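## Task

Take the tube rack off the shelved bench by the door and set it on the bookcase's middle shelf. At the end all tubes must sit fully seated in the rack. The task fails if the rack or any tube reaches the floor, or if the robot tips over or is left leaning. Open the gripper and back away afterwards; the rack must stay put without the robot holding it.

## Robot and tools

ROBOT. A simulated Hello Robot Stretch 3. It has a two-wheeled base (0.33 m long, 0.34 m wide), a lift on a mast, and one telescoping arm that sticks out to the robot's right side. The gripper cannot reach forward on its own; to move it forward or back along the robot's heading, drive the base. The base cannot slide sideways. It turns about the point between its drive wheels, 0.05 m behind its front edge. A stowed arm with folded wrist sweeps a 0.28 m radius when turning; an unfolded, level wrist reaches past that.

FRAMES. Base frame: origin on the floor between the drive wheels, x ahead, y to the left, z up. hand_pose is reported in it, at the point where closed fingertips meet. Odometry frame is the base frame as it was when the scene began; heading is positive leftward, -3.142 to 3.142.

TOOL execute_actions, argument actions: a list run in order. Each action may hold robot, steps (integer 1 to 450, at 30 steps per second, default 1) and until. {"steps": n} alone only waits. robot is either one command, a list of up to 8 commands run one after another, or {"stop": true}, which brakes everything and clears the queue. A command may contain:
- base: exactly one key. translate_m is a relative drive in metres from where the base is when that command begins, forward positive, magnitude at most 1. rotate_rad is a relative turn in radians, left (counter-clockwise seen from above) positive, magnitude at most 3.2.
- joints: absolute targets, one object for the single arm, keyed by name. lift_m 0 to 1.1 (arm height on mast); arm_m 0 to 0.52 (extension); wrist_yaw_rad -1.345 to 4.42 (0 along the arm, positive swings toward the front, 3.0 folds over the base); wrist_pitch_rad -1.57 to 0.451 (0 level, negative tips fingers down); wrist_roll_rad -2.911 to 2.911; gripper_m -0.089 to 0.179 (wider is higher; the real fingertip gap is smaller by about 0.007 when nearly shut and 0.025 when fully open, and zero below 0.007); head_pan_rad -3.953 to 1.73 (0 ahead, positive left, -1.57 looks along the arm); head_tilt_rad -1.53 to 0.419 (negative down). Unnamed joints keep their previous goals.
- contact_limits: {"arm_m": effort percent 1 to 100}, the push at which that arm motion halts; smaller is gentler.
In a list, {"pause_s": s} waits up to 15 s. A new command overrides at once and discards the rest of any older queue. One bad value rejects the whole call.
until ends an action early. The usual form {"robot": {"status": "ended"}} fires when nothing reads moving and no queue runs. You can also compare fields, e.g. {"robot": {"lift_m": [">", 0.3]}} with =, !=, <, <=, >, >=, or a status word or ["!=", "moving"]. {"any": {"status": "ended"}} fires when any one motion or the queue finishes.

TOOL zoom_image: camera (head_camera, nav_camera or wrist_camera) and region [x0, y0, x1, y1] in that image's pixels, top-left origin, at most 504 by 504. Head and nav cameras follow head pan and tilt; wrist_camera rides on the gripper.

TOOL finished_scene: pass scene, the number of the current scene. Irreversible; its reply reports success and brings the next task. Wait for all motion to end first.

SPEED. Full base speed (0.30 m/s, 1.9 rad/s) needs lift_m below 0.30, arm_m below 0.03 and wrist_yaw_rad above 2.54; otherwise it is capped at 0.10 m/s and 0.63 rad/s.

GRIPPING. Close to a gripper_m below the object's width to hold it. Open at least 0.02 beyond the contact value to release. Reading and done status do not prove a grasp; check images, efforts. Overly hard squeezing triggers a force reduction and may let things slip; resend a different value to regrip.

WRIST SAFETY. Fold or unfold the wrist only with lift_m in 0.32 to 0.95, wrist_pitch_rad -0.4 and roll near 0; folded, the lift may go down to 0.25. With wrist_yaw_rad below -0.4, keep pitch at -0.5 or lower.

RESULTS. Each result is a snapshot plus one image per camera. base_status shows progress in brackets (moved of goal). joint_goals, joint_status, measured_speeds (units per second), refusals, queue (idle, running, done, dropped, stopped), queue_left. Status words: moving, done (within tolerance), off_target (came to rest short, may keep pushing), contact_stop (lift or arm hit something and went slack), time_out, stopped, not_commanded, torque_fault (wrist servo off about 10 s, joint limp). Lines starting refused:, dropped:, replaced: explain rejected goals, abandoned queues, or how a replaced motion ended. robot.on_its_own appears when the robot's held goal differs from yours, a joint is slack or off, a motor strains at rest, or the base leans 3 degrees or more (7.5 while driving). lidar_m: 12 distances in metres, 30 degree sectors, first straight ahead, counting counter-clockwise, in a plane 0.17 m up; - means nothing seen. wrist_depth_mm and head_depth_mm: 7 by 7 grids of depth. base_tilt in degrees, forward and right positive. motor_effort in percent, positive toward higher values, bracket is the peak; readings carry sizeable bias.

AVOID. Never let the rack or tubes hit the floor; set them down gently. Pushing something rigid with the gripper higher than about 0.45 m can tip the robot, worse after a second push or with a raised contact limit. Do not drive while the gripper holds or presses something immovable. If the base snags or leans, reverse the last move in small steps, pull the gripper free, and lower lift_m to about 0.2 if still tipped. Loose objects may get nudged occasionally. Avoid long hard wrist pushes, slams and drops; leave the rack resting unaided, release and move away.

Each tool is called in YAML: its name, and indented under it one key for each argument.

## Session

execute_actions:
  actions: []

Scene clock: 0.00 s.
robot.base_odometry: x=+0.000 y=+0.000 heading=+0.000 (m, m, rad; robot's odometry frame)
robot.turned_by_wheels: +0.000 (rad since the last result)
robot.turned_by_imu: +0.000 (rad since the last result)
robot.base_tilt: forward=+1.1 right=+1.2 (deg)
robot.lidar_m: 1.31 1.36 1.62 1.59 1.68 1.88 1.66 2.01 2.11 2.37 1.74 1.43
robot.head_depth_mm: 1304 1301 1312 1326 1334 1346 1354 / 1288 1287 1300 1306 1317 1323 1335 / 1275 1273 1277 1290 1293 1307 1314 / 1251 1258 1266 1275 1283 1287 1302 / 1235 1245 1250 1255 1263 1273 1283 / 1229 1233 1240 1244 1261 1267 1272 / 1619 1630 1630 1654 1663 1667 1520
robot.base_status: not_commanded
robot.joint_positions: lift_m=+0.320 arm_m=-0.002 wrist_yaw_rad=+3.124 wrist_pitch_rad=-0.476 wrist_roll_rad=+0.003 gripper_m=+0.037 head_pan_rad=+0.017 head_tilt_rad=-0.004
robot.joint_goals: lift_m=+0.320 arm_m=-0.002 wrist_yaw_rad=+3.124 wrist_pitch_rad=-0.476 wrist_roll_rad=+0.003 gripper_m=+0.037 head_pan_rad=+0.017 head_tilt_rad=-0.004
robot.joint_status: lift_m=not_commanded arm_m=not_commanded wrist_yaw_rad=not_commanded wrist_pitch_rad=not_commanded wrist_roll_rad=not_commanded gripper_m=not_commanded head_pan_rad=not_commanded head_tilt_rad=not_commanded
robot.measured_speeds: translate_m=+0.000 rotate_rad=+0.000 lift_m=+0.000 arm_m=+0.000 wrist_yaw_rad=+0.000 wrist_pitch_rad=+0.000 wrist_roll_rad=+0.000 head_pan_rad=+0.000 head_tilt_rad=+0.000
robot: refusals=0 queue=idle queue_left=0
robot.motor_effort: left_wheel=+0 right_wheel=-1 lift_m=+29 arm_m=+0 wrist_yaw_rad=+0 wrist_pitch_rad=+4 wrist_roll_rad=+1 gripper_m=+1 head_pan_rad=+0 head_tilt_rad=+2 (%)
robot.hand_pose: x=-0.0175 y=+0.0740 z=+0.3200 quat_wxyz=(+0.173, +0.689, +0.161, +0.685) (m; robot's base frame)
robot.wrist_depth_mm: - - - - - - - / - - - - - - - / - - - 973 979 945 957 / 807 811 789 784 795 767 763 / 674 659 647 645 656 637 630 / 571 558 554 562 - 546 543 / 488 503 - - - 470 471
pictures: head_camera (sideways: a quarter turn clockwise sets it upright), nav_camera (sideways: a quarter turn counterclockwise sets it upright), wrist_camera
Images, in order (width x height): head_camera 896x504, nav_camera 672x504, wrist_camera 644x364.

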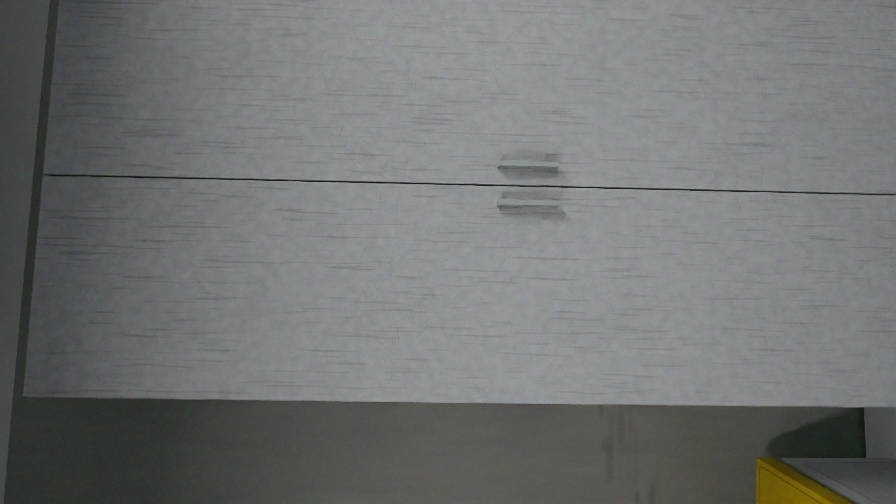

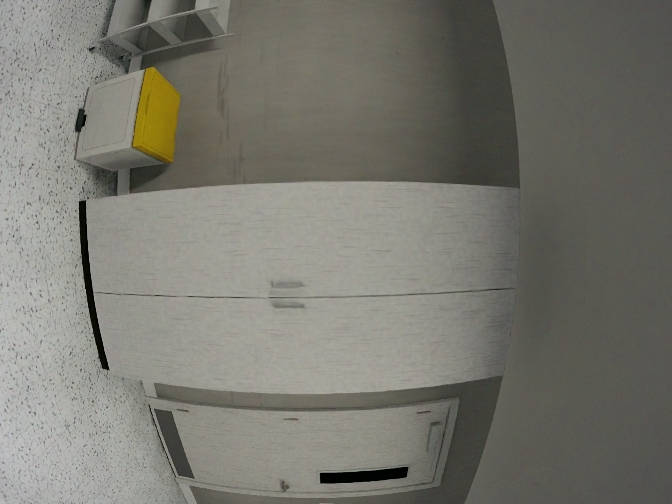

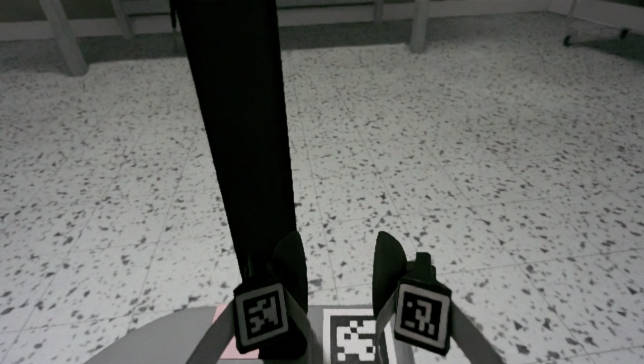

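execute_actions:
  actions:
    - {"robot":{"joints":{"head_pan_rad":-1.4,"head_tilt_rad":-0.3}},"steps":200,"until":{"robot":{"status":"ended"}}}

execute_actions:
  actions:
    - {"robot":{"joints":{"head_pan_rad":-3.0,"head_tilt_rad":-0.3}},"steps":200,"until":{"robot":{"status":"ended"}}}

execute_actions:
  actions:
    - {"robot":{"joints":{"head_pan_rad":1.6,"head_tilt_rad":-0.3}},"steps":300,"until":{"robot":{"status":"ended"}}}

Scene clock: 5.93 s.
robot.base_odometry: x=+0.000 y=+0.000 heading=+0.000 (m, m, rad; robot's odometry frame)
robot.turned_by_wheels: +0.000 (rad since the last result)
robot.turned_by_imu: +0.000 (rad since the last result)
robot.base_tilt: forward=+1.1 right=+1.1 (deg)
robot.lidar_m: 1.31 1.36 1.62 1.60 1.68 1.87 1.66 2.01 2.11 2.37 1.74 1.44
robot.head_depth_mm: 2081 2238 2375 2091 2498 1819 1421 / 2089 2248 2374 1873 2522 1816 1419 / 2095 2249 2385 2061 2498 1820 1422 / 2118 2270 2415 2072 2504 1806 1413 / 2136 2280 2414 2569 2362 1807 1416 / 2171 2300 2444 2606 2488 1809 1419 / 2172 2300 2463 2641 2471 1798 1412
robot.base_status: not_commanded
robot.joint_positions: lift_m=+0.320 arm_m=-0.002 wrist_yaw_rad=+3.124 wrist_pitch_rad=-0.476 wrist_roll_rad=+0.003 gripper_m=+0.037 head_pan_rad=-1.393 head_tilt_rad=-0.296
robot.joint_goals: lift_m=+0.320 arm_m=-0.002 wrist_yaw_rad=+3.124 wrist_pitch_rad=-0.476 wrist_roll_rad=+0.003 gripper_m=+0.037 head_pan_rad=-1.400 head_tilt_rad=-0.300
robot.joint_status: lift_m=not_commanded arm_m=not_commanded wrist_yaw_rad=not_commanded wrist_pitch_rad=not_commanded wrist_roll_rad=not_commanded gripper_m=not_commanded head_pan_rad=done head_tilt_rad=done
robot.measured_speeds: translate_m=+0.000 rotate_rad=+0.000 lift_m=+0.000 arm_m=+0.000 wrist_yaw_rad=+0.000 wrist_pitch_rad=+0.000 wrist_roll_rad=+0.000 head_pan_rad=+0.000 head_tilt_rad=+0.000
robot: refusals=0 queue=done queue_left=0
robot.motor_effort: left_wheel=+0(1) right_wheel=+0(1) lift_m=+30(30) arm_m=-1(1) wrist_yaw_rad=+0(0) wrist_pitch_rad=+4(4) wrist_roll_rad=+1(1) gripper_m=+0(1) head_pan_rad=-4(38) head_tilt_rad=-3(30) (%)
robot.hand_pose: x=-0.0175 y=+0.0740 z=+0.3200 quat_wxyz=(+0.173, +0.689, +0.161, +0.685) (m; robot's base frame)
robot.wrist_depth_mm: - - - - - - - / - - - - - - - / - - - 988 976 988 958 / 813 800 794 794 766 761 758 / 661 656 654 659 657 636 621 / 573 555 560 562 - 539 540 / 491 499 - - - 472 470
pictures: head_camera (sideways: a quarter turn clockwise sets it upright), nav_camera (sideways: a quarter turn counterclockwise sets it upright), wrist_camera
camera_calibration (this result's frames):
head_camera: T_world_to_cam=[[-0.0613357, 0.320377, -0.945302, 1.25284], [0.979197, 0.202846, 0.00521271, -0.0068116], [0.193421, -0.925317, -0.326154, 0.382122], [0, 0, 0, 1]] pos_world=[0.00960337, -0.0464161, 1.30898]
nav_camera: T_world_to_cam=[[0.0297165, -0.23729, 0.970984, -1.2175], [-0.982107, -0.18766, -0.0158037, 0.0771162], [0.185965, -0.953141, -0.238621, 0.266498], [0, 0, 0, 1]] pos_world=[0.0623567, -0.0204182, 1.24698]
wrist_camera: T_world_to_cam=[[0.999841, 0.012114, -0.0131159, 0.0259959], [-0.00375734, -0.575393, -0.817869, 0.346835], [-0.0174545, 0.817788, -0.575255, 0.28648], [0, 0, 0, 1]] pos_world=[-0.0196882, -0.0350287, 0.448806]
Images, in order (width x height): head_camera 896x504, nav_camera 672x504, wrist_camera 644x364.

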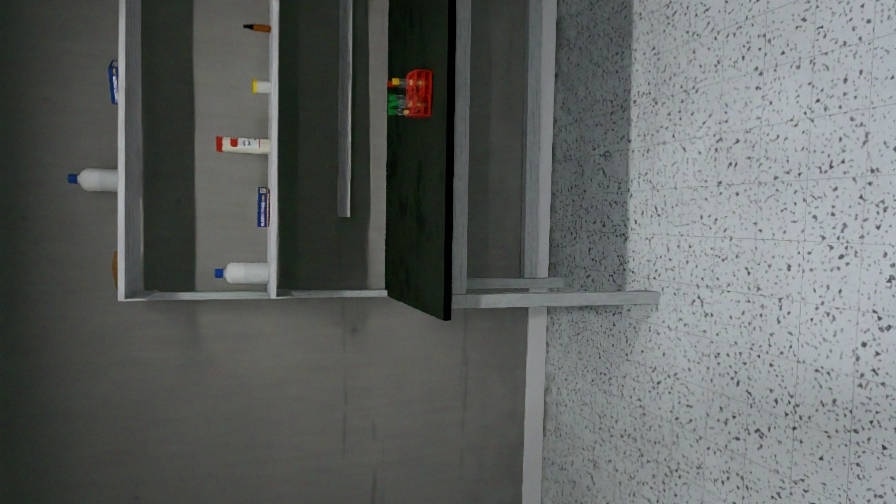

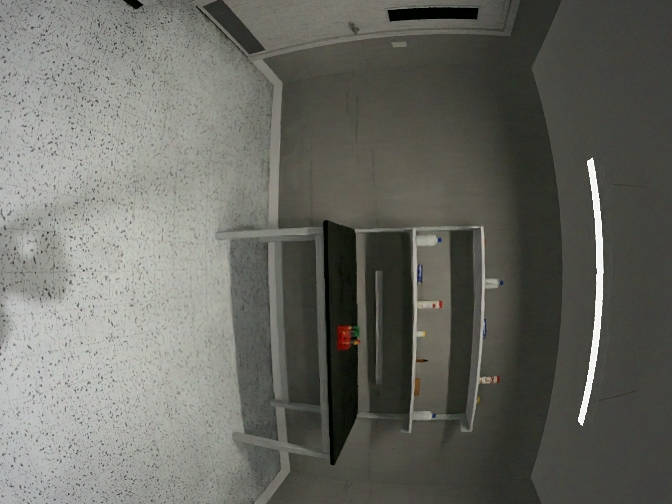

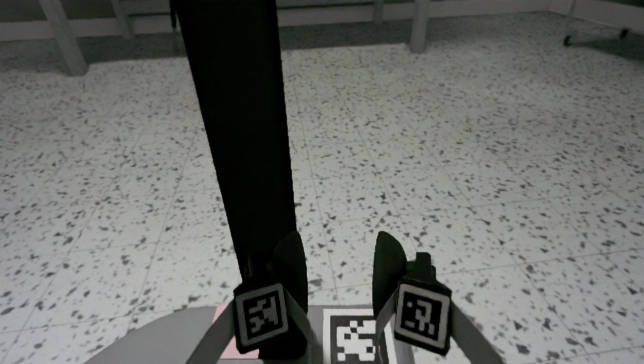

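Scene clock: 7.30 s.
robot.base_odometry: x=+0.000 y=+0.000 heading=+0.000 (m, m, rad; robot's odometry frame)
robot.turned_by_wheels: +0.000 (rad since the last result)
robot.turned_by_imu: +0.000 (rad since the last result)
robot.base_tilt: forward=+1.1 right=+1.1 (deg)
robot.lidar_m: 1.31 1.36 1.63 1.60 1.68 1.88 1.66 2.01 2.12 2.37 1.74 1.44
robot.head_depth_mm: 1681 1787 1871 1923 2086 1810 1415 / 1688 1787 1869 1936 2074 1825 1425 / 1685 1804 1873 1919 2082 1804 1417 / 1692 1803 1919 2050 2147 1793 1417 / 1697 1805 1926 2060 2185 1809 1411 / 1702 1814 1931 2067 2168 1789 1416 / 1701 1800 1929 2077 2205 1796 1413
robot.base_status: not_commanded
robot.joint_positions: lift_m=+0.320 arm_m=-0.002 wrist_yaw_rad=+3.124 wrist_pitch_rad=-0.476 wrist_roll_rad=+0.003 gripper_m=+0.037 head_pan_rad=-2.993 head_tilt_rad=-0.296
robot.joint_goals: lift_m=+0.320 arm_m=-0.002 wrist_yaw_rad=+3.124 wrist_pitch_rad=-0.476 wrist_roll_rad=+0.003 gripper_m=+0.037 head_pan_rad=-3.000 head_tilt_rad=-0.300
robot.joint_status: lift_m=not_commanded arm_m=not_commanded wrist_yaw_rad=not_commanded wrist_pitch_rad=not_commanded wrist_roll_rad=not_commanded gripper_m=not_commanded head_pan_rad=done head_tilt_rad=done
robot.measured_speeds: translate_m=+0.000 rotate_rad=+0.000 lift_m=+0.000 arm_m=+0.000 wrist_yaw_rad=+0.000 wrist_pitch_rad=+0.000 wrist_roll_rad=+0.000 head_pan_rad=+0.000 head_tilt_rad=+0.000
robot: refusals=0 queue=done queue_left=0
robot.motor_effort: left_wheel=-1(1) right_wheel=+0(1) lift_m=+30(30) arm_m=-1(0) wrist_yaw_rad=+0(0) wrist_pitch_rad=+4(4) wrist_roll_rad=+1(0) gripper_m=+1(1) head_pan_rad=-3(41) head_tilt_rad=-2(1) (%)
robot.hand_pose: x=-0.0175 y=+0.0740 z=+0.3200 quat_wxyz=(+0.173, +0.689, +0.161, +0.685) (m; robot's base frame)
robot.wrist_depth_mm: - - - - - - - / - - - - - - - / - - - - 977 971 941 / 810 812 786 773 771 764 749 / 666 654 651 643 655 640 617 / 565 564 552 553 - 546 542 / 494 505 - - - 469 466
pictures: head_camera (sideways: a quarter turn clockwise sets it upright), nav_camera (sideways: a quarter turn counterclockwise sets it upright), wrist_camera
camera_calibration (this result's frames):
head_camera: T_world_to_cam=[[0.322182, 0.0519771, -0.94525, 1.25044], [0.174167, -0.984702, 0.00521693, -0.00190639], [-0.930519, -0.166312, -0.326306, 0.389176], [0, 0, 0, 1]] pos_world=[-0.0403997, -0.00214668, 1.30897]
nav_camera: T_world_to_cam=[[-0.238211, -0.0227982, 0.970946, -1.21581], [-0.158901, 0.987168, -0.0158055, 0.0720969], [-0.958126, -0.158049, -0.238777, 0.27368], [0, 0, 0, 1]] pos_world=[-0.0159435, -0.0556352, 1.24698]
wrist_camera: T_world_to_cam=[[0.999841, 0.012114, -0.0131159, 0.0259959], [-0.00375738, -0.575393, -0.817869, 0.346835], [-0.0174545, 0.817788, -0.575255, 0.28648], [0, 0, 0, 1]] pos_world=[-0.0196882, -0.0350287, 0.448806]
Images, in order (width x height): head_camera 896x504, nav_camera 672x504, wrist_camera 644x364.

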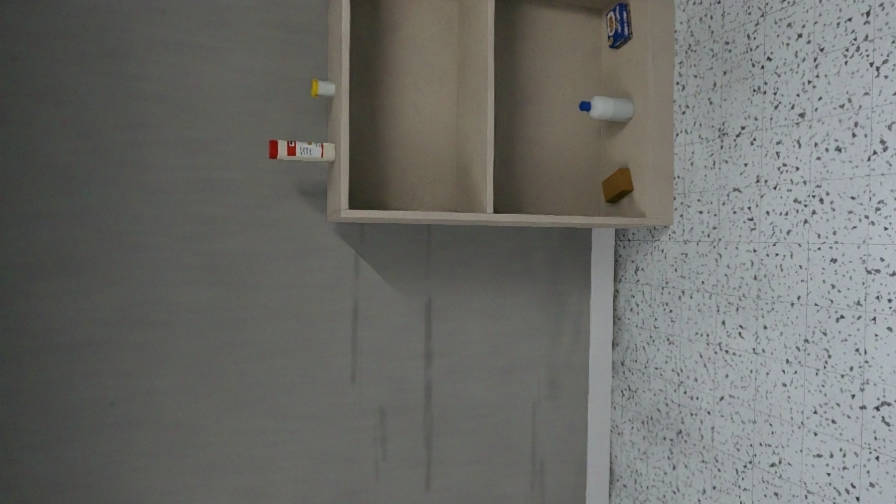

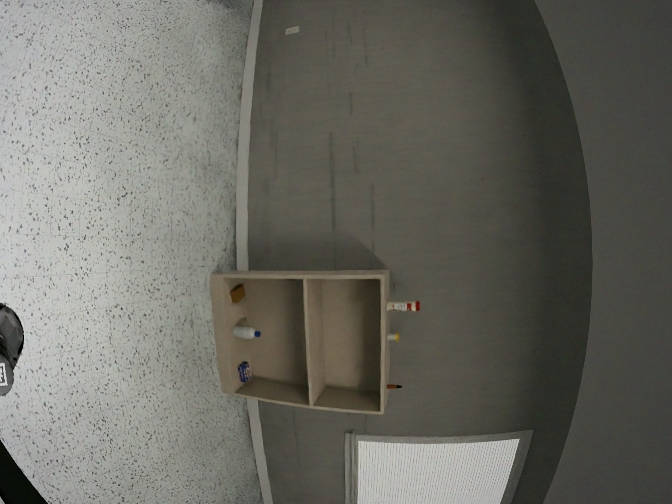

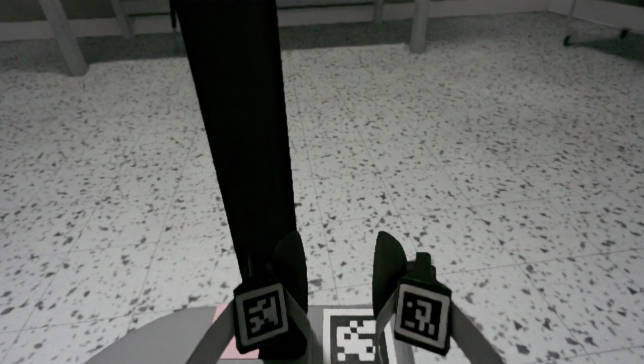

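Scene clock: 10.00 s.
robot.base_odometry: x=+0.000 y=+0.000 heading=+0.000 (m, m, rad; robot's odometry frame)
robot.turned_by_wheels: +0.000 (rad since the last result)
robot.turned_by_imu: +0.000 (rad since the last result)
robot.base_tilt: forward=+1.1 right=+1.2 (deg)
robot.lidar_m: 1.31 1.36 1.62 1.59 1.68 1.88 1.67 2.01 2.11 2.37 1.74 1.43
robot.head_depth_mm: 1956 2085 2213 2373 2479 1830 1422 / 1936 2047 2196 2061 2265 1791 1415 / 1895 2042 2167 1856 2356 1804 1415 / 1864 2016 2142 1857 2381 1815 1424 / 1846 2002 2111 1845 2315 1810 1418 / 1831 1953 2101 1690 2243 1795 1412 / 1822 1930 2063 1679 2253 1802 1409
robot.base_status: not_commanded
robot.joint_positions: lift_m=+0.320 arm_m=-0.002 wrist_yaw_rad=+3.124 wrist_pitch_rad=-0.476 wrist_roll_rad=+0.003 gripper_m=+0.037 head_pan_rad=+1.593 head_tilt_rad=-0.296
robot.joint_goals: lift_m=+0.320 arm_m=-0.002 wrist_yaw_rad=+3.124 wrist_pitch_rad=-0.476 wrist_roll_rad=+0.003 gripper_m=+0.037 head_pan_rad=+1.600 head_tilt_rad=-0.300
robot.joint_status: lift_m=not_commanded arm_m=not_commanded wrist_yaw_rad=not_commanded wrist_pitch_rad=not_commanded wrist_roll_rad=not_commanded gripper_m=not_commanded head_pan_rad=done head_tilt_rad=done
robot.measured_speeds: translate_m=+0.000 rotate_rad=+0.000 lift_m=+0.000 arm_m=+0.000 wrist_yaw_rad=+0.000 wrist_pitch_rad=+0.000 wrist_roll_rad=+0.000 head_pan_rad=+0.000 head_tilt_rad=+0.000
robot: refusals=0 queue=done queue_left=0
robot.motor_effort: left_wheel=-1(0) right_wheel=-1(1) lift_m=+30(30) arm_m=-1(0) wrist_yaw_rad=+0(0) wrist_pitch_rad=+4(4) wrist_roll_rad=+1(1) gripper_m=+1(0) head_pan_rad=+3(39) head_tilt_rad=-2(4) (%)
robot.hand_pose: x=-0.0175 y=+0.0740 z=+0.3200 quat_wxyz=(+0.173, +0.689, +0.161, +0.685) (m; robot's base frame)
robot.wrist_depth_mm: - - - - - - - / - - - - - - - / - - - 989 963 968 957 / 809 803 801 790 781 763 755 / 669 650 656 659 657 633 632 / 558 559 563 554 - 541 542 / 491 501 - - - 472 470
pictures: head_camera (sideways: a quarter turn clockwise sets it upright), nav_camera (sideways: a quarter turn counterclockwise sets it upright), wrist_camera
camera_calibration (this result's frames):
head_camera: T_world_to_cam=[[0.0107982, -0.326169, -0.94525, 1.25233], [-0.998825, -0.0481863, 0.00521694, 0.00524887], [-0.0472497, 0.944083, -0.326306, 0.383788], [0, 0, 0, 1]] pos_world=[0.00985356, 0.0463976, 1.30897]
nav_camera: T_world_to_cam=[[0.0075226, 0.239182, 0.970946, -1.21731], [0.999339, 0.0327309, -0.0158055, 0.0650316], [-0.0355603, 0.970423, -0.238777, 0.268053], [0, 0, 0, 1]] pos_world=[-0.0462993, 0.0289051, 1.24698]
wrist_camera: T_world_to_cam=[[0.999841, 0.0121141, -0.0131159, 0.0259959], [-0.00375731, -0.575393, -0.817869, 0.346835], [-0.0174545, 0.817787, -0.575256, 0.28648], [0, 0, 0, 1]] pos_world=[-0.0196882, -0.0350287, 0.448806]
Images, in order (width x height): head_camera 896x504, nav_camera 672x504, wrist_camera 644x364.

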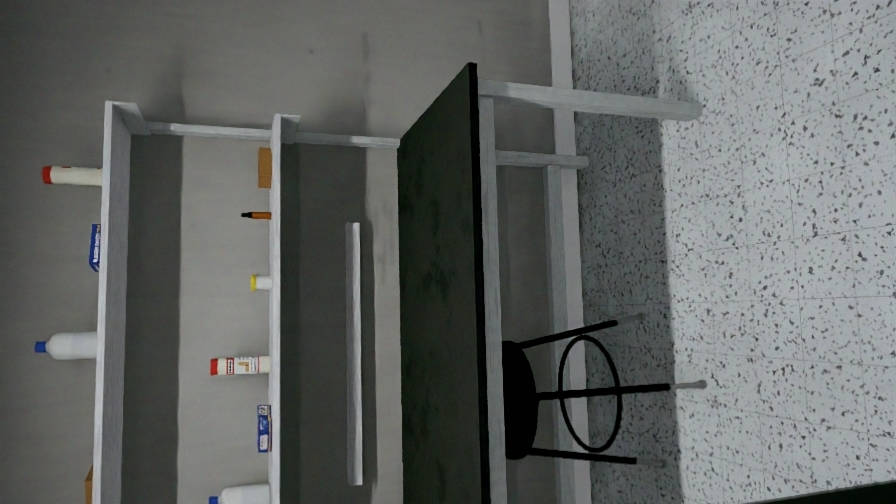

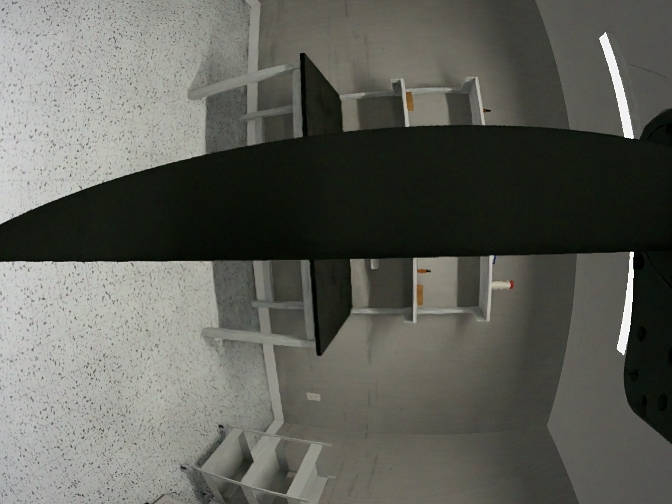

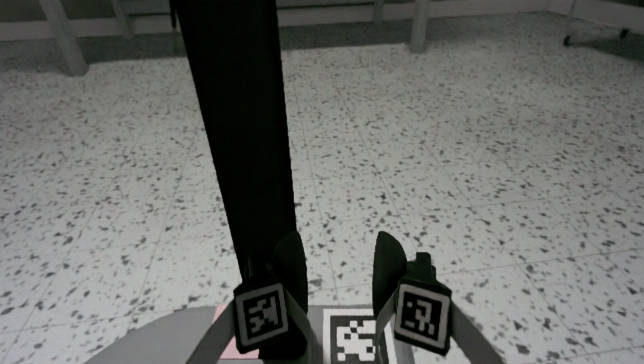

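execute_actions:
  actions:
    - {"robot":[{"joints":{"lift_m":0.28,"wrist_pitch_rad":-0.4,"head_pan_rad":-1.57,"head_tilt_rad":-0.6}},{"base":{"rotate_rad":1.444}},{"base":{"translate_m":-1.0}},{"base":{"translate_m":-0.235}},{"base":{"rotate_rad":-1.334},"joints":{"lift_m":0.85}}],"steps":450,"until":{"robot":{"status":"ended"}}}
    - {"steps":300,"until":{"robot":{"status":"ended"}}}

Scene clock: 48.40 s.
robot.base_odometry: x=-0.156 y=-1.225 heading=+0.110 (m, m, rad; robot's odometry frame)
robot.turned_by_wheels: +0.110 (rad since the last result)
robot.turned_by_imu: +0.099 (rad since the last result)
robot.base_tilt: forward=+1.0 right=+1.2 (deg)
robot.lidar_m: 2.05 1.71 2.27 2.70 2.12 1.74 1.65 1.00 1.27 1.20 1.22 0.78
robot.head_depth_mm: 1057 1196 1281 907 777 1428 - / 1057 1198 1282 909 778 1431 - / 1056 1189 1282 873 776 1392 - / 1073 1187 1282 821 753 1394 - / 1057 1182 1288 912 756 1396 - / 1068 1178 1286 912 756 1392 1179 / 1035 1205 1287 914 758 1396 1177
robot.base_status: done (rotate_rad -1.3339 of -1.3340)
robot.joint_positions: lift_m=+0.850 arm_m=-0.002 wrist_yaw_rad=+3.124 wrist_pitch_rad=-0.421 wrist_roll_rad=+0.003 gripper_m=+0.037 head_pan_rad=-1.563 head_tilt_rad=-0.593
robot.joint_goals: lift_m=+0.850 arm_m=-0.002 wrist_yaw_rad=+3.124 wrist_pitch_rad=-0.400 wrist_roll_rad=+0.003 gripper_m=+0.037 head_pan_rad=-1.570 head_tilt_rad=-0.600
robot.joint_status: lift_m=done arm_m=not_commanded wrist_yaw_rad=not_commanded wrist_pitch_rad=done wrist_roll_rad=not_commanded gripper_m=not_commanded head_pan_rad=done head_tilt_rad=done
robot.measured_speeds: translate_m=+0.000 rotate_rad=+0.000 lift_m=+0.000 arm_m=+0.000 wrist_yaw_rad=+0.000 wrist_pitch_rad=+0.000 wrist_roll_rad=+0.000 head_pan_rad=+0.000 head_tilt_rad=+0.000
robot: refusals=0 queue=done queue_left=0
robot.motor_effort: left_wheel=+2(12) right_wheel=-3(12) lift_m=+39(41) arm_m=-1(1) wrist_yaw_rad=+0(0) wrist_pitch_rad=+6(7) wrist_roll_rad=+1(0) gripper_m=+1(1) head_pan_rad=-3(40) head_tilt_rad=-4(32) (%)
robot.hand_pose: x=-0.0174 y=+0.0813 z=+0.8617 quat_wxyz=(+0.154, +0.694, +0.142, +0.689) (m; robot's base frame)
robot.wrist_depth_mm: - - - - - - - / - - - - - - - / - - - - - - - / - - - - - - - / - - - - - - - / - - - - - - - / - - - - - - -
pictures: head_camera (sideways: a quarter turn clockwise sets it upright), nav_camera (sideways: a quarter turn counterclockwise sets it upright), wrist_camera
camera_calibration (this result's frames):
head_camera: T_world_to_cam=[[-0.00804336, 0.588575, -0.808402, 1.07395], [0.999438, 0.0310525, 0.0126643, -0.0166328], [0.0325568, -0.807846, -0.588494, 0.724463], [0, 0, 0, 1]] pos_world=[0.00167536, -0.0463282, 1.29474]
nav_camera: T_world_to_cam=[[-0.0089317, -0.512673, 0.858537, -1.07051], [-0.999746, -0.0131699, -0.0182651, 0.0804217], [0.0206709, -0.858483, -0.512426, 0.623824], [0, 0, 0, 1]] pos_world=[0.0579448, -0.0122216, 1.24021]
wrist_camera: T_world_to_cam=[[0.999852, 0.0128338, -0.0114775, 0.0314257], [-0.0029389, -0.529623, -0.848228, 0.816498], [-0.0169647, 0.848136, -0.529506, 0.550266], [0, 0, 0, 1]] pos_world=[-0.0196863, -0.0346678, 0.984307]
Images, in order (width x height): head_camera 896x504, nav_camera 672x504, wrist_camera 644x364.

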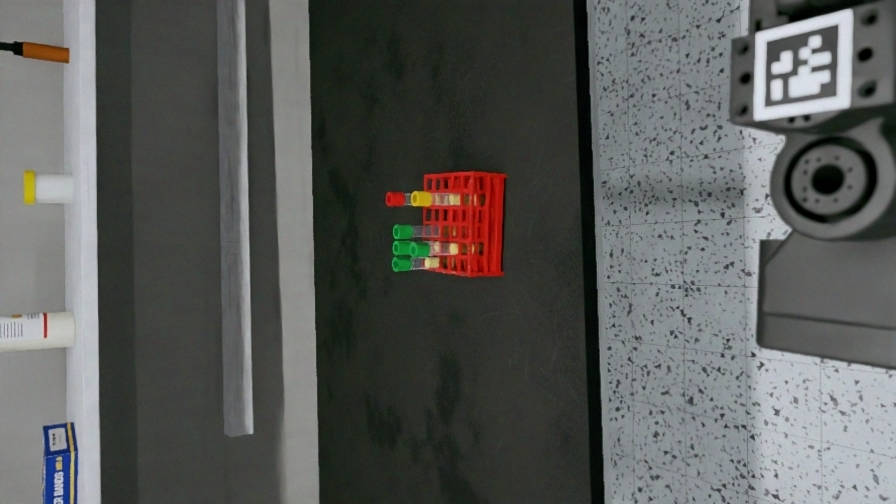

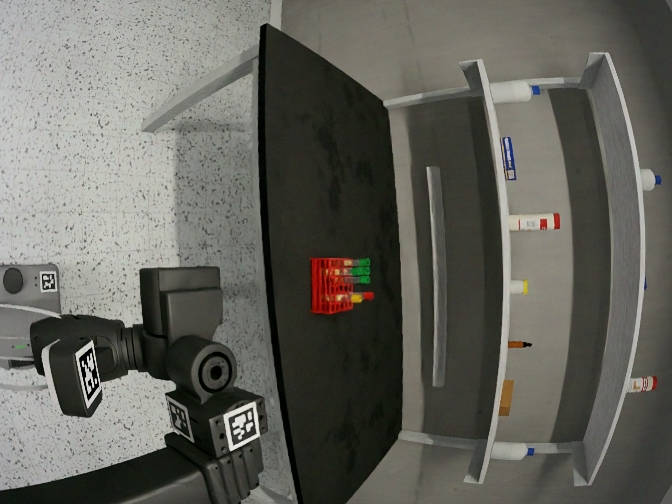

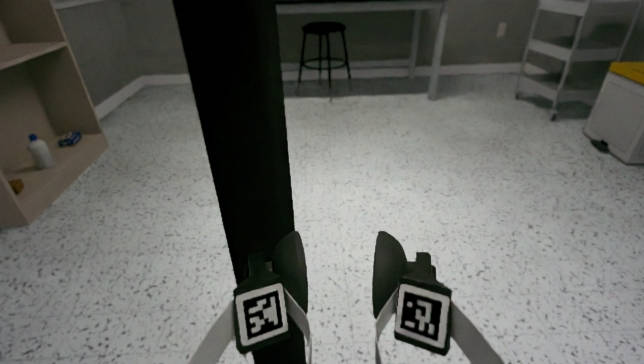

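zoom_image:
  camera: "head_camera"
  region: [370, 150, 530, 300]

Region (370, 150, 530, 300) of head_camera's 896x504 image, scaled by 3.150, with more detail than that image has; it fills the top 472 rows of this view, and the rest is white.

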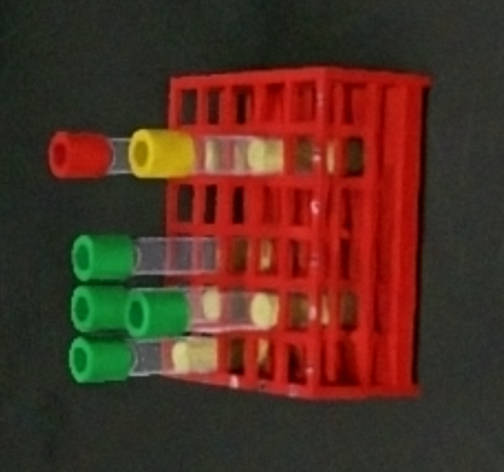

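execute_actions:
  actions:
    - {"robot":[{"joints":{"wrist_yaw_rad":0.0,"head_tilt_rad":-0.75}},{"joints":{"wrist_pitch_rad":-0.2,"gripper_m":0.179}}],"steps":450,"until":{"robot":{"status":"ended"}}}

Scene clock: 75.87 s.
robot.base_odometry: x=-0.156 y=-1.225 heading=+0.110 (m, m, rad; robot's odometry frame)
robot.turned_by_wheels: +0.000 (rad since the last result)
robot.turned_by_imu: +0.000 (rad since the last result)
robot.base_tilt: forward=+1.1 right=+1.2 (deg)
robot.lidar_m: 2.05 1.71 2.27 2.70 2.12 1.74 1.65 1.01 1.28 1.20 1.23 0.77
robot.head_depth_mm: 1112 1223 953 772 1506 - - / 1103 1220 956 774 1504 - - / 1101 1215 958 776 - - - / 1097 1219 892 778 1544 1271 1098 / 1093 1219 962 779 1482 1285 1118 / 1083 1215 966 756 1521 1293 1123 / 1101 1212 969 758 1512 1284 1120
robot.base_status: done (rotate_rad -1.3339 of -1.3340)
robot.joint_positions: lift_m=+0.850 arm_m=-0.002 wrist_yaw_rad=+0.003 wrist_pitch_rad=-0.224 wrist_roll_rad=+0.003 gripper_m=+0.179 head_pan_rad=-1.563 head_tilt_rad=-0.740
robot.joint_goals: lift_m=+0.850 arm_m=-0.002 wrist_yaw_rad=+0.000 wrist_pitch_rad=-0.200 wrist_roll_rad=+0.003 gripper_m=+0.179 head_pan_rad=-1.570 head_tilt_rad=-0.750
robot.joint_status: lift_m=done arm_m=not_commanded wrist_yaw_rad=done wrist_pitch_rad=done wrist_roll_rad=not_commanded gripper_m=done head_pan_rad=done head_tilt_rad=done
robot.measured_speeds: translate_m=+0.000 rotate_rad=+0.000 lift_m=+0.000 arm_m=+0.000 wrist_yaw_rad=+0.000 wrist_pitch_rad=+0.000 wrist_roll_rad=+0.000 head_pan_rad=+0.000 head_tilt_rad=+0.000
robot: refusals=0 queue=done queue_left=0
robot.motor_effort: left_wheel=+2(2) right_wheel=-3(3) lift_m=+39(39) arm_m=+0(1) wrist_yaw_rad=-2(2) wrist_pitch_rad=+7(7) wrist_roll_rad=+1(0) gripper_m=+0(87) head_pan_rad=-3(3) head_tilt_rad=-6(26) (%)
robot.hand_pose: x=-0.0208 y=-0.3873 z=+0.9079 quat_wxyz=(+0.702, +0.080, -0.703, -0.078) (m; robot's base frame)
robot.wrist_depth_mm: 993 - - - - - - / - - - - - - - / - - - - - - - / 723 701 707 532 668 662 657 / 509 509 496 465 490 484 477 / 396 388 384 381 378 377 - / - 403 404 413 415 - -
pictures: head_camera (sideways: a quarter turn clockwise sets it upright), nav_camera (sideways: a quarter turn counterclockwise sets it upright), wrist_camera
camera_calibration (this result's frames):
head_camera: T_world_to_cam=[[-0.00888501, 0.700728, -0.713373, 0.950091], [0.999453, 0.0289425, 0.0159813, -0.0209485], [0.0318454, -0.712841, -0.700602, 0.870296], [0, 0, 0, 1]] pos_world=[0.0016637, -0.0447653, 1.28784]
nav_camera: T_world_to_cam=[[-0.00802887, -0.632997, 0.774112, -0.960448], [-0.999767, -0.0104321, -0.0188997, 0.0812444], [0.0200391, -0.774084, -0.632766, 0.780388], [0, 0, 0, 1]] pos_world=[0.0578759, -0.00302841, 1.23883]
wrist_camera: T_world_to_cam=[[-0.999374, -0.0349846, -0.00534911, -0.024211], [-0.00737732, 0.35375, -0.935311, 1.02858], [0.0346137, -0.934686, -0.353786, 0.123188], [0, 0, 0, 1]] pos_world=[-0.0208717, -0.249564, 1.00549]
Images, in order (width x height): head_camera 896x504, nav_camera 672x504, wrist_camera 644x364.

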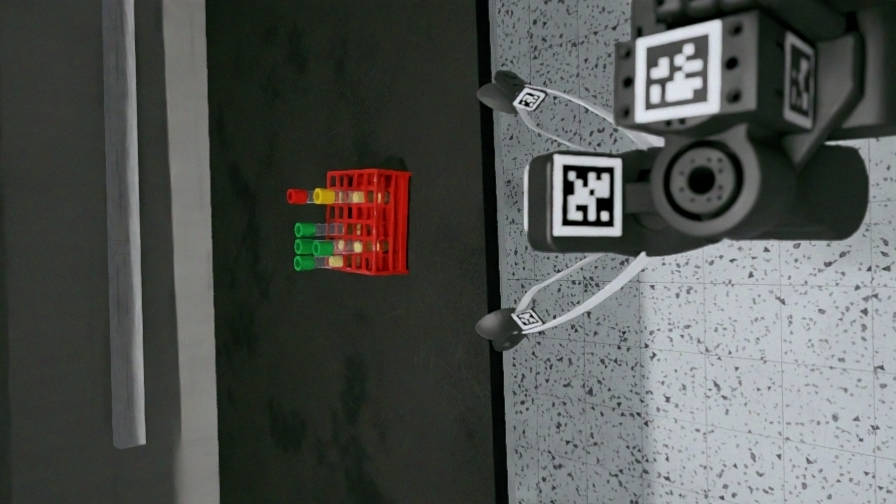

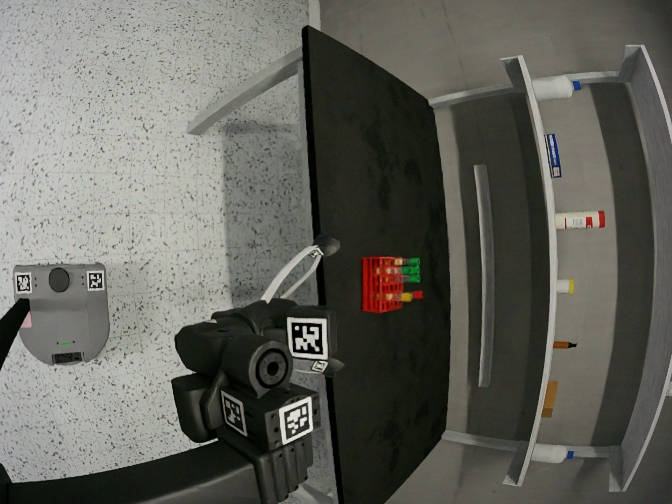

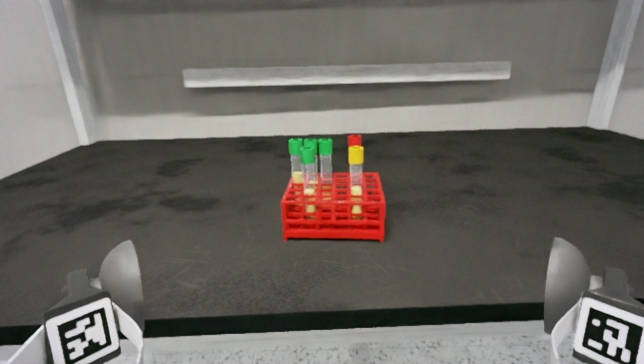

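execute_actions:
  actions:
    - {"robot":[{"joints":{"lift_m":0.75,"arm_m":0.05},"base":{"translate_m":0.004}},{"joints":{"arm_m":0.24}}],"steps":450,"until":{"robot":{"status":"ended"}}}

Scene clock: 91.13 s.
robot.base_odometry: x=-0.152 y=-1.225 heading=+0.110 (m, m, rad; robot's odometry frame)
robot.turned_by_wheels: +0.000 (rad since the last result)
robot.turned_by_imu: +0.000 (rad since the last result)
robot.base_tilt: forward=+1.1 right=+1.1 (deg)
robot.lidar_m: 2.05 1.71 2.27 2.70 2.12 1.74 1.66 1.00 1.27 1.20 1.22 0.77
robot.head_depth_mm: 1108 1224 956 771 1540 - - / 1102 1222 956 800 1469 1282 1112 / 1098 1218 955 - 1446 1278 1113 / 1097 1219 923 778 1510 1284 1119 / 1090 1216 961 777 1513 1280 1119 / 1090 1215 961 756 1520 1284 1116 / 1104 1215 969 758 1514 1285 1119
robot.base_status: done (translate_m +0.0040 of +0.0040)
robot.joint_positions: lift_m=+0.750 arm_m=+0.240 wrist_yaw_rad=+0.002 wrist_pitch_rad=-0.223 wrist_roll_rad=+0.003 gripper_m=+0.179 head_pan_rad=-1.563 head_tilt_rad=-0.741
robot.joint_goals: lift_m=+0.750 arm_m=+0.240 wrist_yaw_rad=+0.000 wrist_pitch_rad=-0.200 wrist_roll_rad=+0.003 gripper_m=+0.179 head_pan_rad=-1.570 head_tilt_rad=-0.750
robot.joint_status: lift_m=done arm_m=done wrist_yaw_rad=done wrist_pitch_rad=done wrist_roll_rad=not_commanded gripper_m=done head_pan_rad=done head_tilt_rad=done
robot.measured_speeds: translate_m=+0.000 rotate_rad=+0.000 lift_m=+0.000 arm_m=+0.000 wrist_yaw_rad=+0.000 wrist_pitch_rad=+0.000 wrist_roll_rad=+0.000 head_pan_rad=+0.000 head_tilt_rad=+0.000
robot: refusals=0 queue=done queue_left=0
robot.motor_effort: left_wheel=+2(7) right_wheel=-3(4) lift_m=+18(37) arm_m=+3(3) wrist_yaw_rad=-1(2) wrist_pitch_rad=+7(7) wrist_roll_rad=+0(1) gripper_m=+0(2) head_pan_rad=-3(3) head_tilt_rad=-5(7) (%)
robot.hand_pose: x=-0.0211 y=-0.6292 z=+0.8090 quat_wxyz=(+0.702, +0.079, -0.703, -0.078) (m; robot's base frame)
robot.wrist_depth_mm: 780 777 775 780 783 735 771 / 818 828 807 808 824 833 832 / 715 686 667 588 564 631 606 / 416 412 376 260 264 386 384 / 297 296 233 220 209 282 280 / 237 229 209 205 202 222 - / - 188 186 184 184 182 -
pictures: head_camera (sideways: a quarter turn clockwise sets it upright), nav_camera (sideways: a quarter turn counterclockwise sets it upright), wrist_camera
camera_calibration (this result's frames):
head_camera: T_world_to_cam=[[-0.00888695, 0.700986, -0.713119, 0.949759], [0.999453, 0.0289367, 0.0159891, -0.0209586], [0.0318435, -0.712587, -0.70086, 0.870633], [0, 0, 0, 1]] pos_world=[0.00166366, -0.0447602, 1.28782]
nav_camera: T_world_to_cam=[[-0.00802677, -0.633278, 0.773883, -0.960149], [-0.999767, -0.0104252, -0.0189008, 0.0812457], [0.0200374, -0.773854, -0.633047, 0.780753], [0, 0, 0, 1]] pos_world=[0.0578757, -0.00300555, 1.23883]
wrist_camera: T_world_to_cam=[[-0.999419, -0.0336673, -0.00530658, -0.0327344], [-0.00690649, 0.352517, -0.93578, 1.02134], [0.0333758, -0.9352, -0.352544, -0.13927], [0, 0, 0, 1]] pos_world=[-0.0210133, -0.491386, 0.906474]
Images, in order (width x height): head_camera 896x504, nav_camera 672x504, wrist_camera 644x364.

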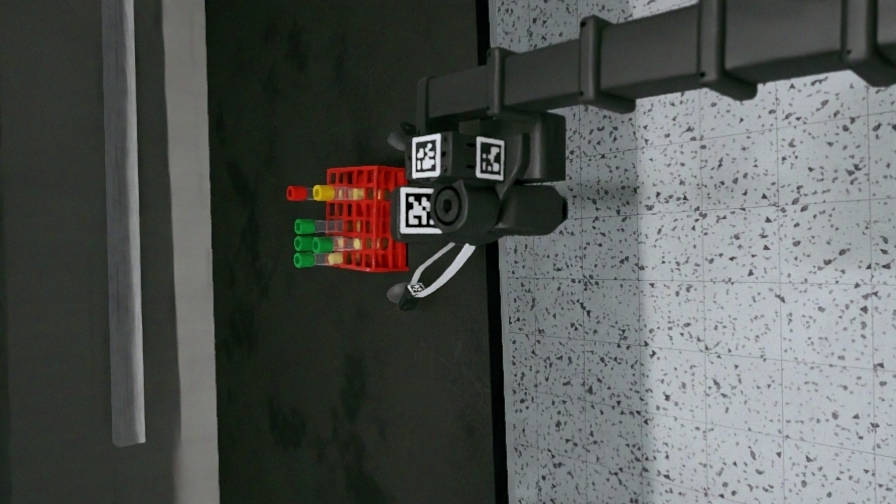

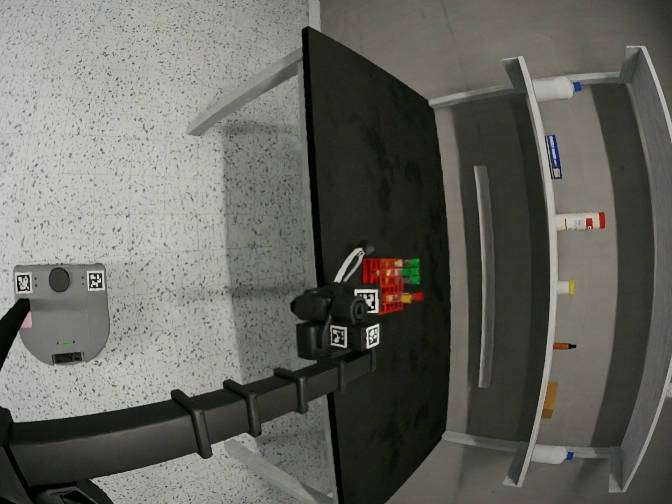

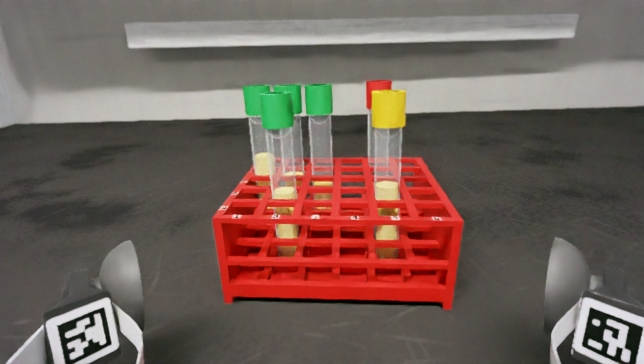

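execute_actions:
  actions:
    - {"robot":[{"joints":{"lift_m":0.724}},{"joints":{"arm_m":0.335}}],"steps":450,"until":{"robot":{"status":"ended"}}}

Scene clock: 108.00 s.
robot.base_odometry: x=-0.152 y=-1.225 heading=+0.110 (m, m, rad; robot's odometry frame)
robot.turned_by_wheels: +0.000 (rad since the last result)
robot.turned_by_imu: +0.000 (rad since the last result)
robot.base_tilt: forward=+1.1 right=+1.2 (deg)
robot.lidar_m: 2.06 1.71 2.27 2.71 2.12 1.74 1.66 1.01 1.27 1.20 1.22 0.77
robot.head_depth_mm: 1109 1219 953 772 1520 - - / 1104 1225 958 - 1505 1281 1114 / 1102 1221 959 - 1512 1279 1111 / 1093 1217 908 776 1513 1284 1118 / 1089 1216 963 780 1507 1289 1119 / 1087 1215 964 756 1516 1285 1117 / 1102 1213 969 758 1511 1285 1120
robot.base_status: done (translate_m +0.0040 of +0.0040)
robot.joint_positions: lift_m=+0.724 arm_m=+0.335 wrist_yaw_rad=+0.001 wrist_pitch_rad=-0.223 wrist_roll_rad=+0.003 gripper_m=+0.179 head_pan_rad=-1.563 head_tilt_rad=-0.741
robot.joint_goals: lift_m=+0.724 arm_m=+0.335 wrist_yaw_rad=+0.000 wrist_pitch_rad=-0.200 wrist_roll_rad=+0.003 gripper_m=+0.179 head_pan_rad=-1.570 head_tilt_rad=-0.750
robot.joint_status: lift_m=done arm_m=done wrist_yaw_rad=done wrist_pitch_rad=done wrist_roll_rad=not_commanded gripper_m=done head_pan_rad=done head_tilt_rad=done
robot.measured_speeds: translate_m=+0.000 rotate_rad=+0.000 lift_m=+0.000 arm_m=+0.000 wrist_yaw_rad=+0.000 wrist_pitch_rad=+0.000 wrist_roll_rad=+0.000 head_pan_rad=+0.000 head_tilt_rad=+0.000
robot: refusals=0 queue=done queue_left=0
robot.motor_effort: left_wheel=+2(2) right_wheel=-2(3) lift_m=+18(19) arm_m=+2(3) wrist_yaw_rad=-1(1) wrist_pitch_rad=+7(7) wrist_roll_rad=+1(1) gripper_m=+1(1) head_pan_rad=-4(3) head_tilt_rad=-5(6) (%)
robot.hand_pose: x=-0.0212 y=-0.7242 z=+0.7830 quat_wxyz=(+0.702, +0.079, -0.703, -0.079) (m; robot's base frame)
robot.wrist_depth_mm: 696 601 602 616 615 707 705 / 718 731 116 726 112 732 735 / 572 564 549 541 525 510 493 / 342 338 172 178 164 315 312 / 243 228 128 127 128 123 228 / 193 119 137 136 134 119 178 / - 125 124 123 127 118 -
pictures: head_camera (sideways: a quarter turn clockwise sets it upright), nav_camera (sideways: a quarter turn counterclockwise sets it upright), wrist_camera
camera_calibration (this result's frames):
head_camera: T_world_to_cam=[[-0.00888681, 0.700989, -0.713116, 0.949756], [0.999453, 0.0289364, 0.0159892, -0.0209587], [0.0318433, -0.712584, -0.700863, 0.870636], [0, 0, 0, 1]] pos_world=[0.00166365, -0.0447601, 1.28782]
nav_camera: T_world_to_cam=[[-0.0080269, -0.633281, 0.77388, -0.960146], [-0.999767, -0.0104249, -0.0189008, 0.0812457], [0.0200372, -0.773852, -0.63305, 0.780757], [0, 0, 0, 1]] pos_world=[0.0578757, -0.0030053, 1.23883]
wrist_camera: T_world_to_cam=[[-0.999431, -0.0333094, -0.00530336, -0.035901], [-0.00678023, 0.352433, -0.935813, 1.03048], [0.0330404, -0.935244, -0.352458, -0.237352], [0, 0, 0, 1]] pos_world=[-0.0210515, -0.586352, 0.880486]
Images, in order (width x height): head_camera 896x504, nav_camera 672x504, wrist_camera 644x364.

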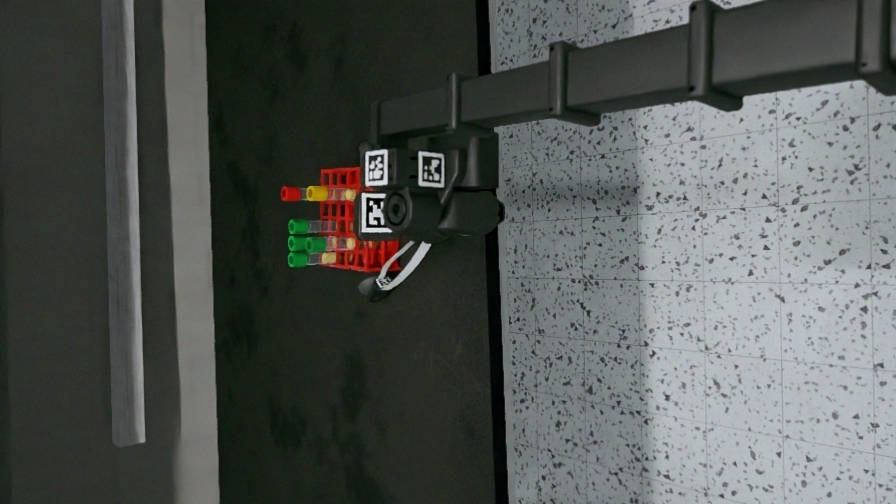

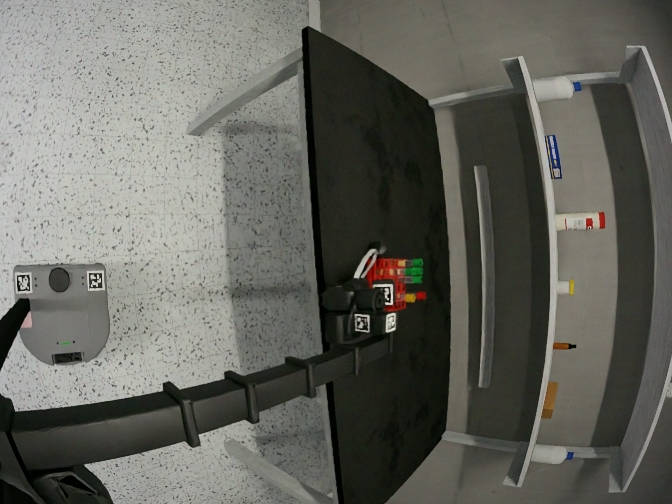

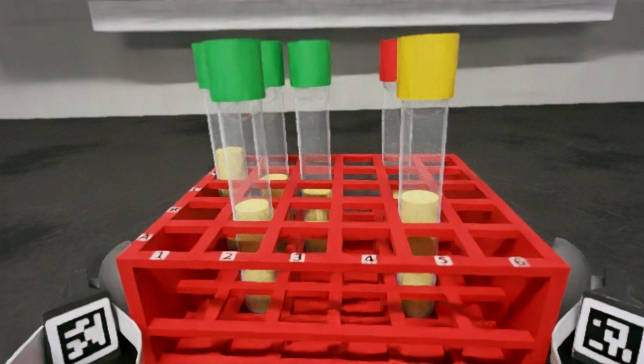

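execute_actions:
  actions:
    - {"robot":{"joints":{"gripper_m":0.09}},"steps":120,"until":{"robot":{"status":"ended"}}}

Scene clock: 119.17 s.
robot.base_odometry: x=-0.152 y=-1.225 heading=+0.110 (m, m, rad; robot's odometry frame)
robot.turned_by_wheels: +0.000 (rad since the last result)
robot.turned_by_imu: +0.000 (rad since the last result)
robot.base_tilt: forward=+1.1 right=+1.2 (deg)
robot.lidar_m: 2.05 1.71 2.27 2.71 2.13 1.75 1.66 1.01 1.28 1.20 1.23 0.77
robot.head_depth_mm: 1113 1218 951 773 1522 - - / 1104 1224 953 - 1509 1279 1112 / 1098 1217 959 - 1507 1283 1112 / 1094 1218 958 776 1513 1281 1113 / 1089 1215 961 779 1507 1290 1118 / 1088 1215 963 756 1513 1283 1119 / 1102 1217 966 756 1519 1285 1118
robot.base_status: done (translate_m +0.0040 of +0.0040)
robot.joint_positions: lift_m=+0.724 arm_m=+0.335 wrist_yaw_rad=+0.001 wrist_pitch_rad=-0.222 wrist_roll_rad=+0.003 gripper_m=+0.091 head_pan_rad=-1.563 head_tilt_rad=-0.741
robot.joint_goals: lift_m=+0.724 arm_m=+0.335 wrist_yaw_rad=+0.000 wrist_pitch_rad=-0.200 wrist_roll_rad=+0.003 gripper_m=+0.090 head_pan_rad=-1.570 head_tilt_rad=-0.750
robot.joint_status: lift_m=done arm_m=done wrist_yaw_rad=done wrist_pitch_rad=done wrist_roll_rad=not_commanded gripper_m=done head_pan_rad=done head_tilt_rad=done
robot.measured_speeds: translate_m=+0.000 rotate_rad=+0.000 lift_m=+0.000 arm_m=+0.000 wrist_yaw_rad=+0.000 wrist_pitch_rad=+0.000 wrist_roll_rad=+0.000 head_pan_rad=+0.000 head_tilt_rad=+0.000
robot: refusals=0 queue=done queue_left=0
robot.motor_effort: left_wheel=+2(2) right_wheel=-3(3) lift_m=+18(18) arm_m=+2(3) wrist_yaw_rad=+0(1) wrist_pitch_rad=+6(7) wrist_roll_rad=+1(0) gripper_m=-32(93) head_pan_rad=-3(3) head_tilt_rad=-6(5) (%)
robot.hand_pose: x=-0.0213 y=-0.7243 z=+0.7833 quat_wxyz=(+0.702, +0.079, -0.704, -0.078) (m; robot's base frame)
robot.wrist_depth_mm: 681 599 605 610 611 698 695 / 722 724 164 716 131 741 749 / 577 562 555 540 526 511 502 / 342 338 183 192 178 317 312 / 242 228 147 136 134 124 229 / 189 134 147 146 145 132 183 / 160 134 135 133 132 131 -
pictures: head_camera (sideways: a quarter turn clockwise sets it upright), nav_camera (sideways: a quarter turn counterclockwise sets it upright), wrist_camera
camera_calibration (this result's frames):
head_camera: T_world_to_cam=[[-0.00888689, 0.701001, -0.713105, 0.949741], [0.999453, 0.0289362, 0.0159896, -0.0209592], [0.0318432, -0.712573, -0.700875, 0.870652], [0, 0, 0, 1]] pos_world=[0.00166365, -0.0447599, 1.28782]
nav_camera: T_world_to_cam=[[-0.0080268, -0.633294, 0.77387, -0.960132], [-0.999767, -0.0104246, -0.0189008, 0.0812458], [0.0200371, -0.773841, -0.633062, 0.780773], [0, 0, 0, 1]] pos_world=[0.0578757, -0.00300428, 1.23883]
wrist_camera: T_world_to_cam=[[-0.999442, -0.0329836, -0.00526732, -0.0357775], [-0.00666444, 0.351445, -0.936185, 1.03034], [0.0327299, -0.935627, -0.351468, -0.238437], [0, 0, 0, 1]] pos_world=[-0.0210869, -0.586376, 0.880599]
Images, in order (width x height): head_camera 896x504, nav_camera 672x504, wrist_camera 644x364.

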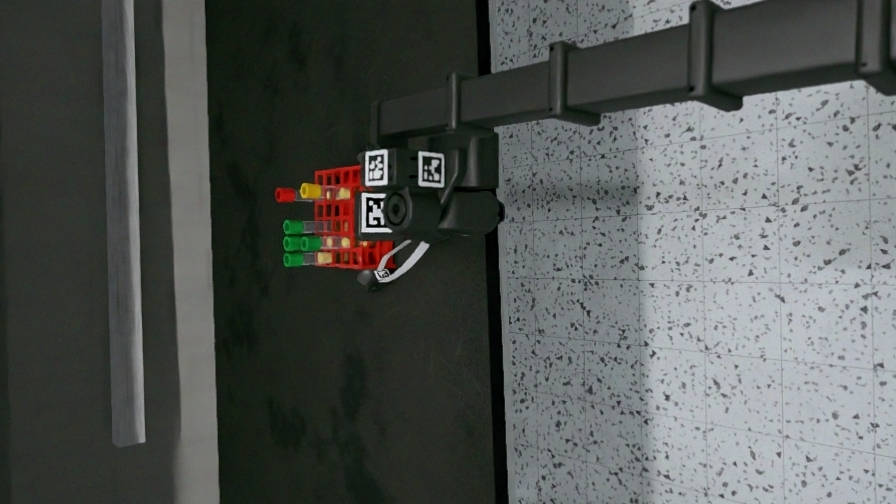

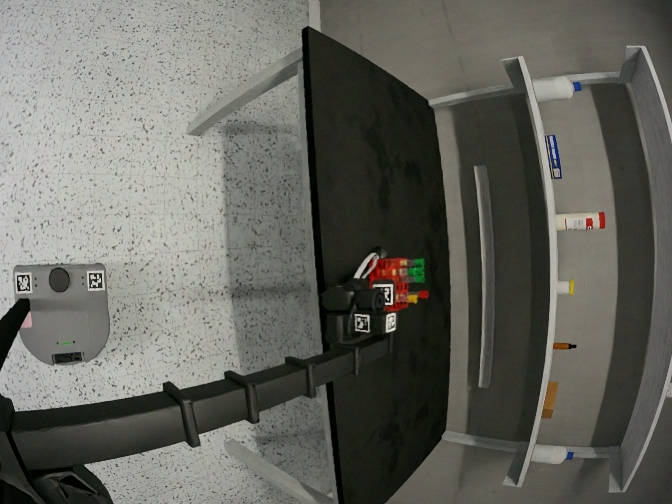

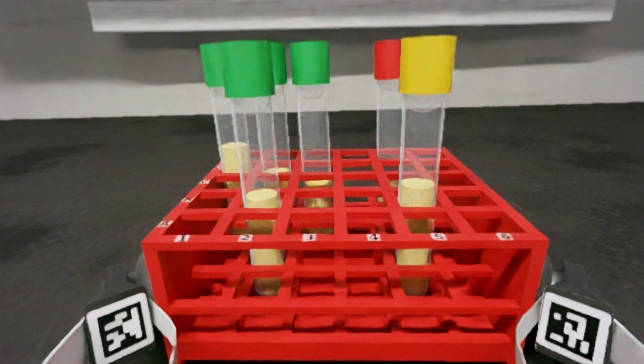

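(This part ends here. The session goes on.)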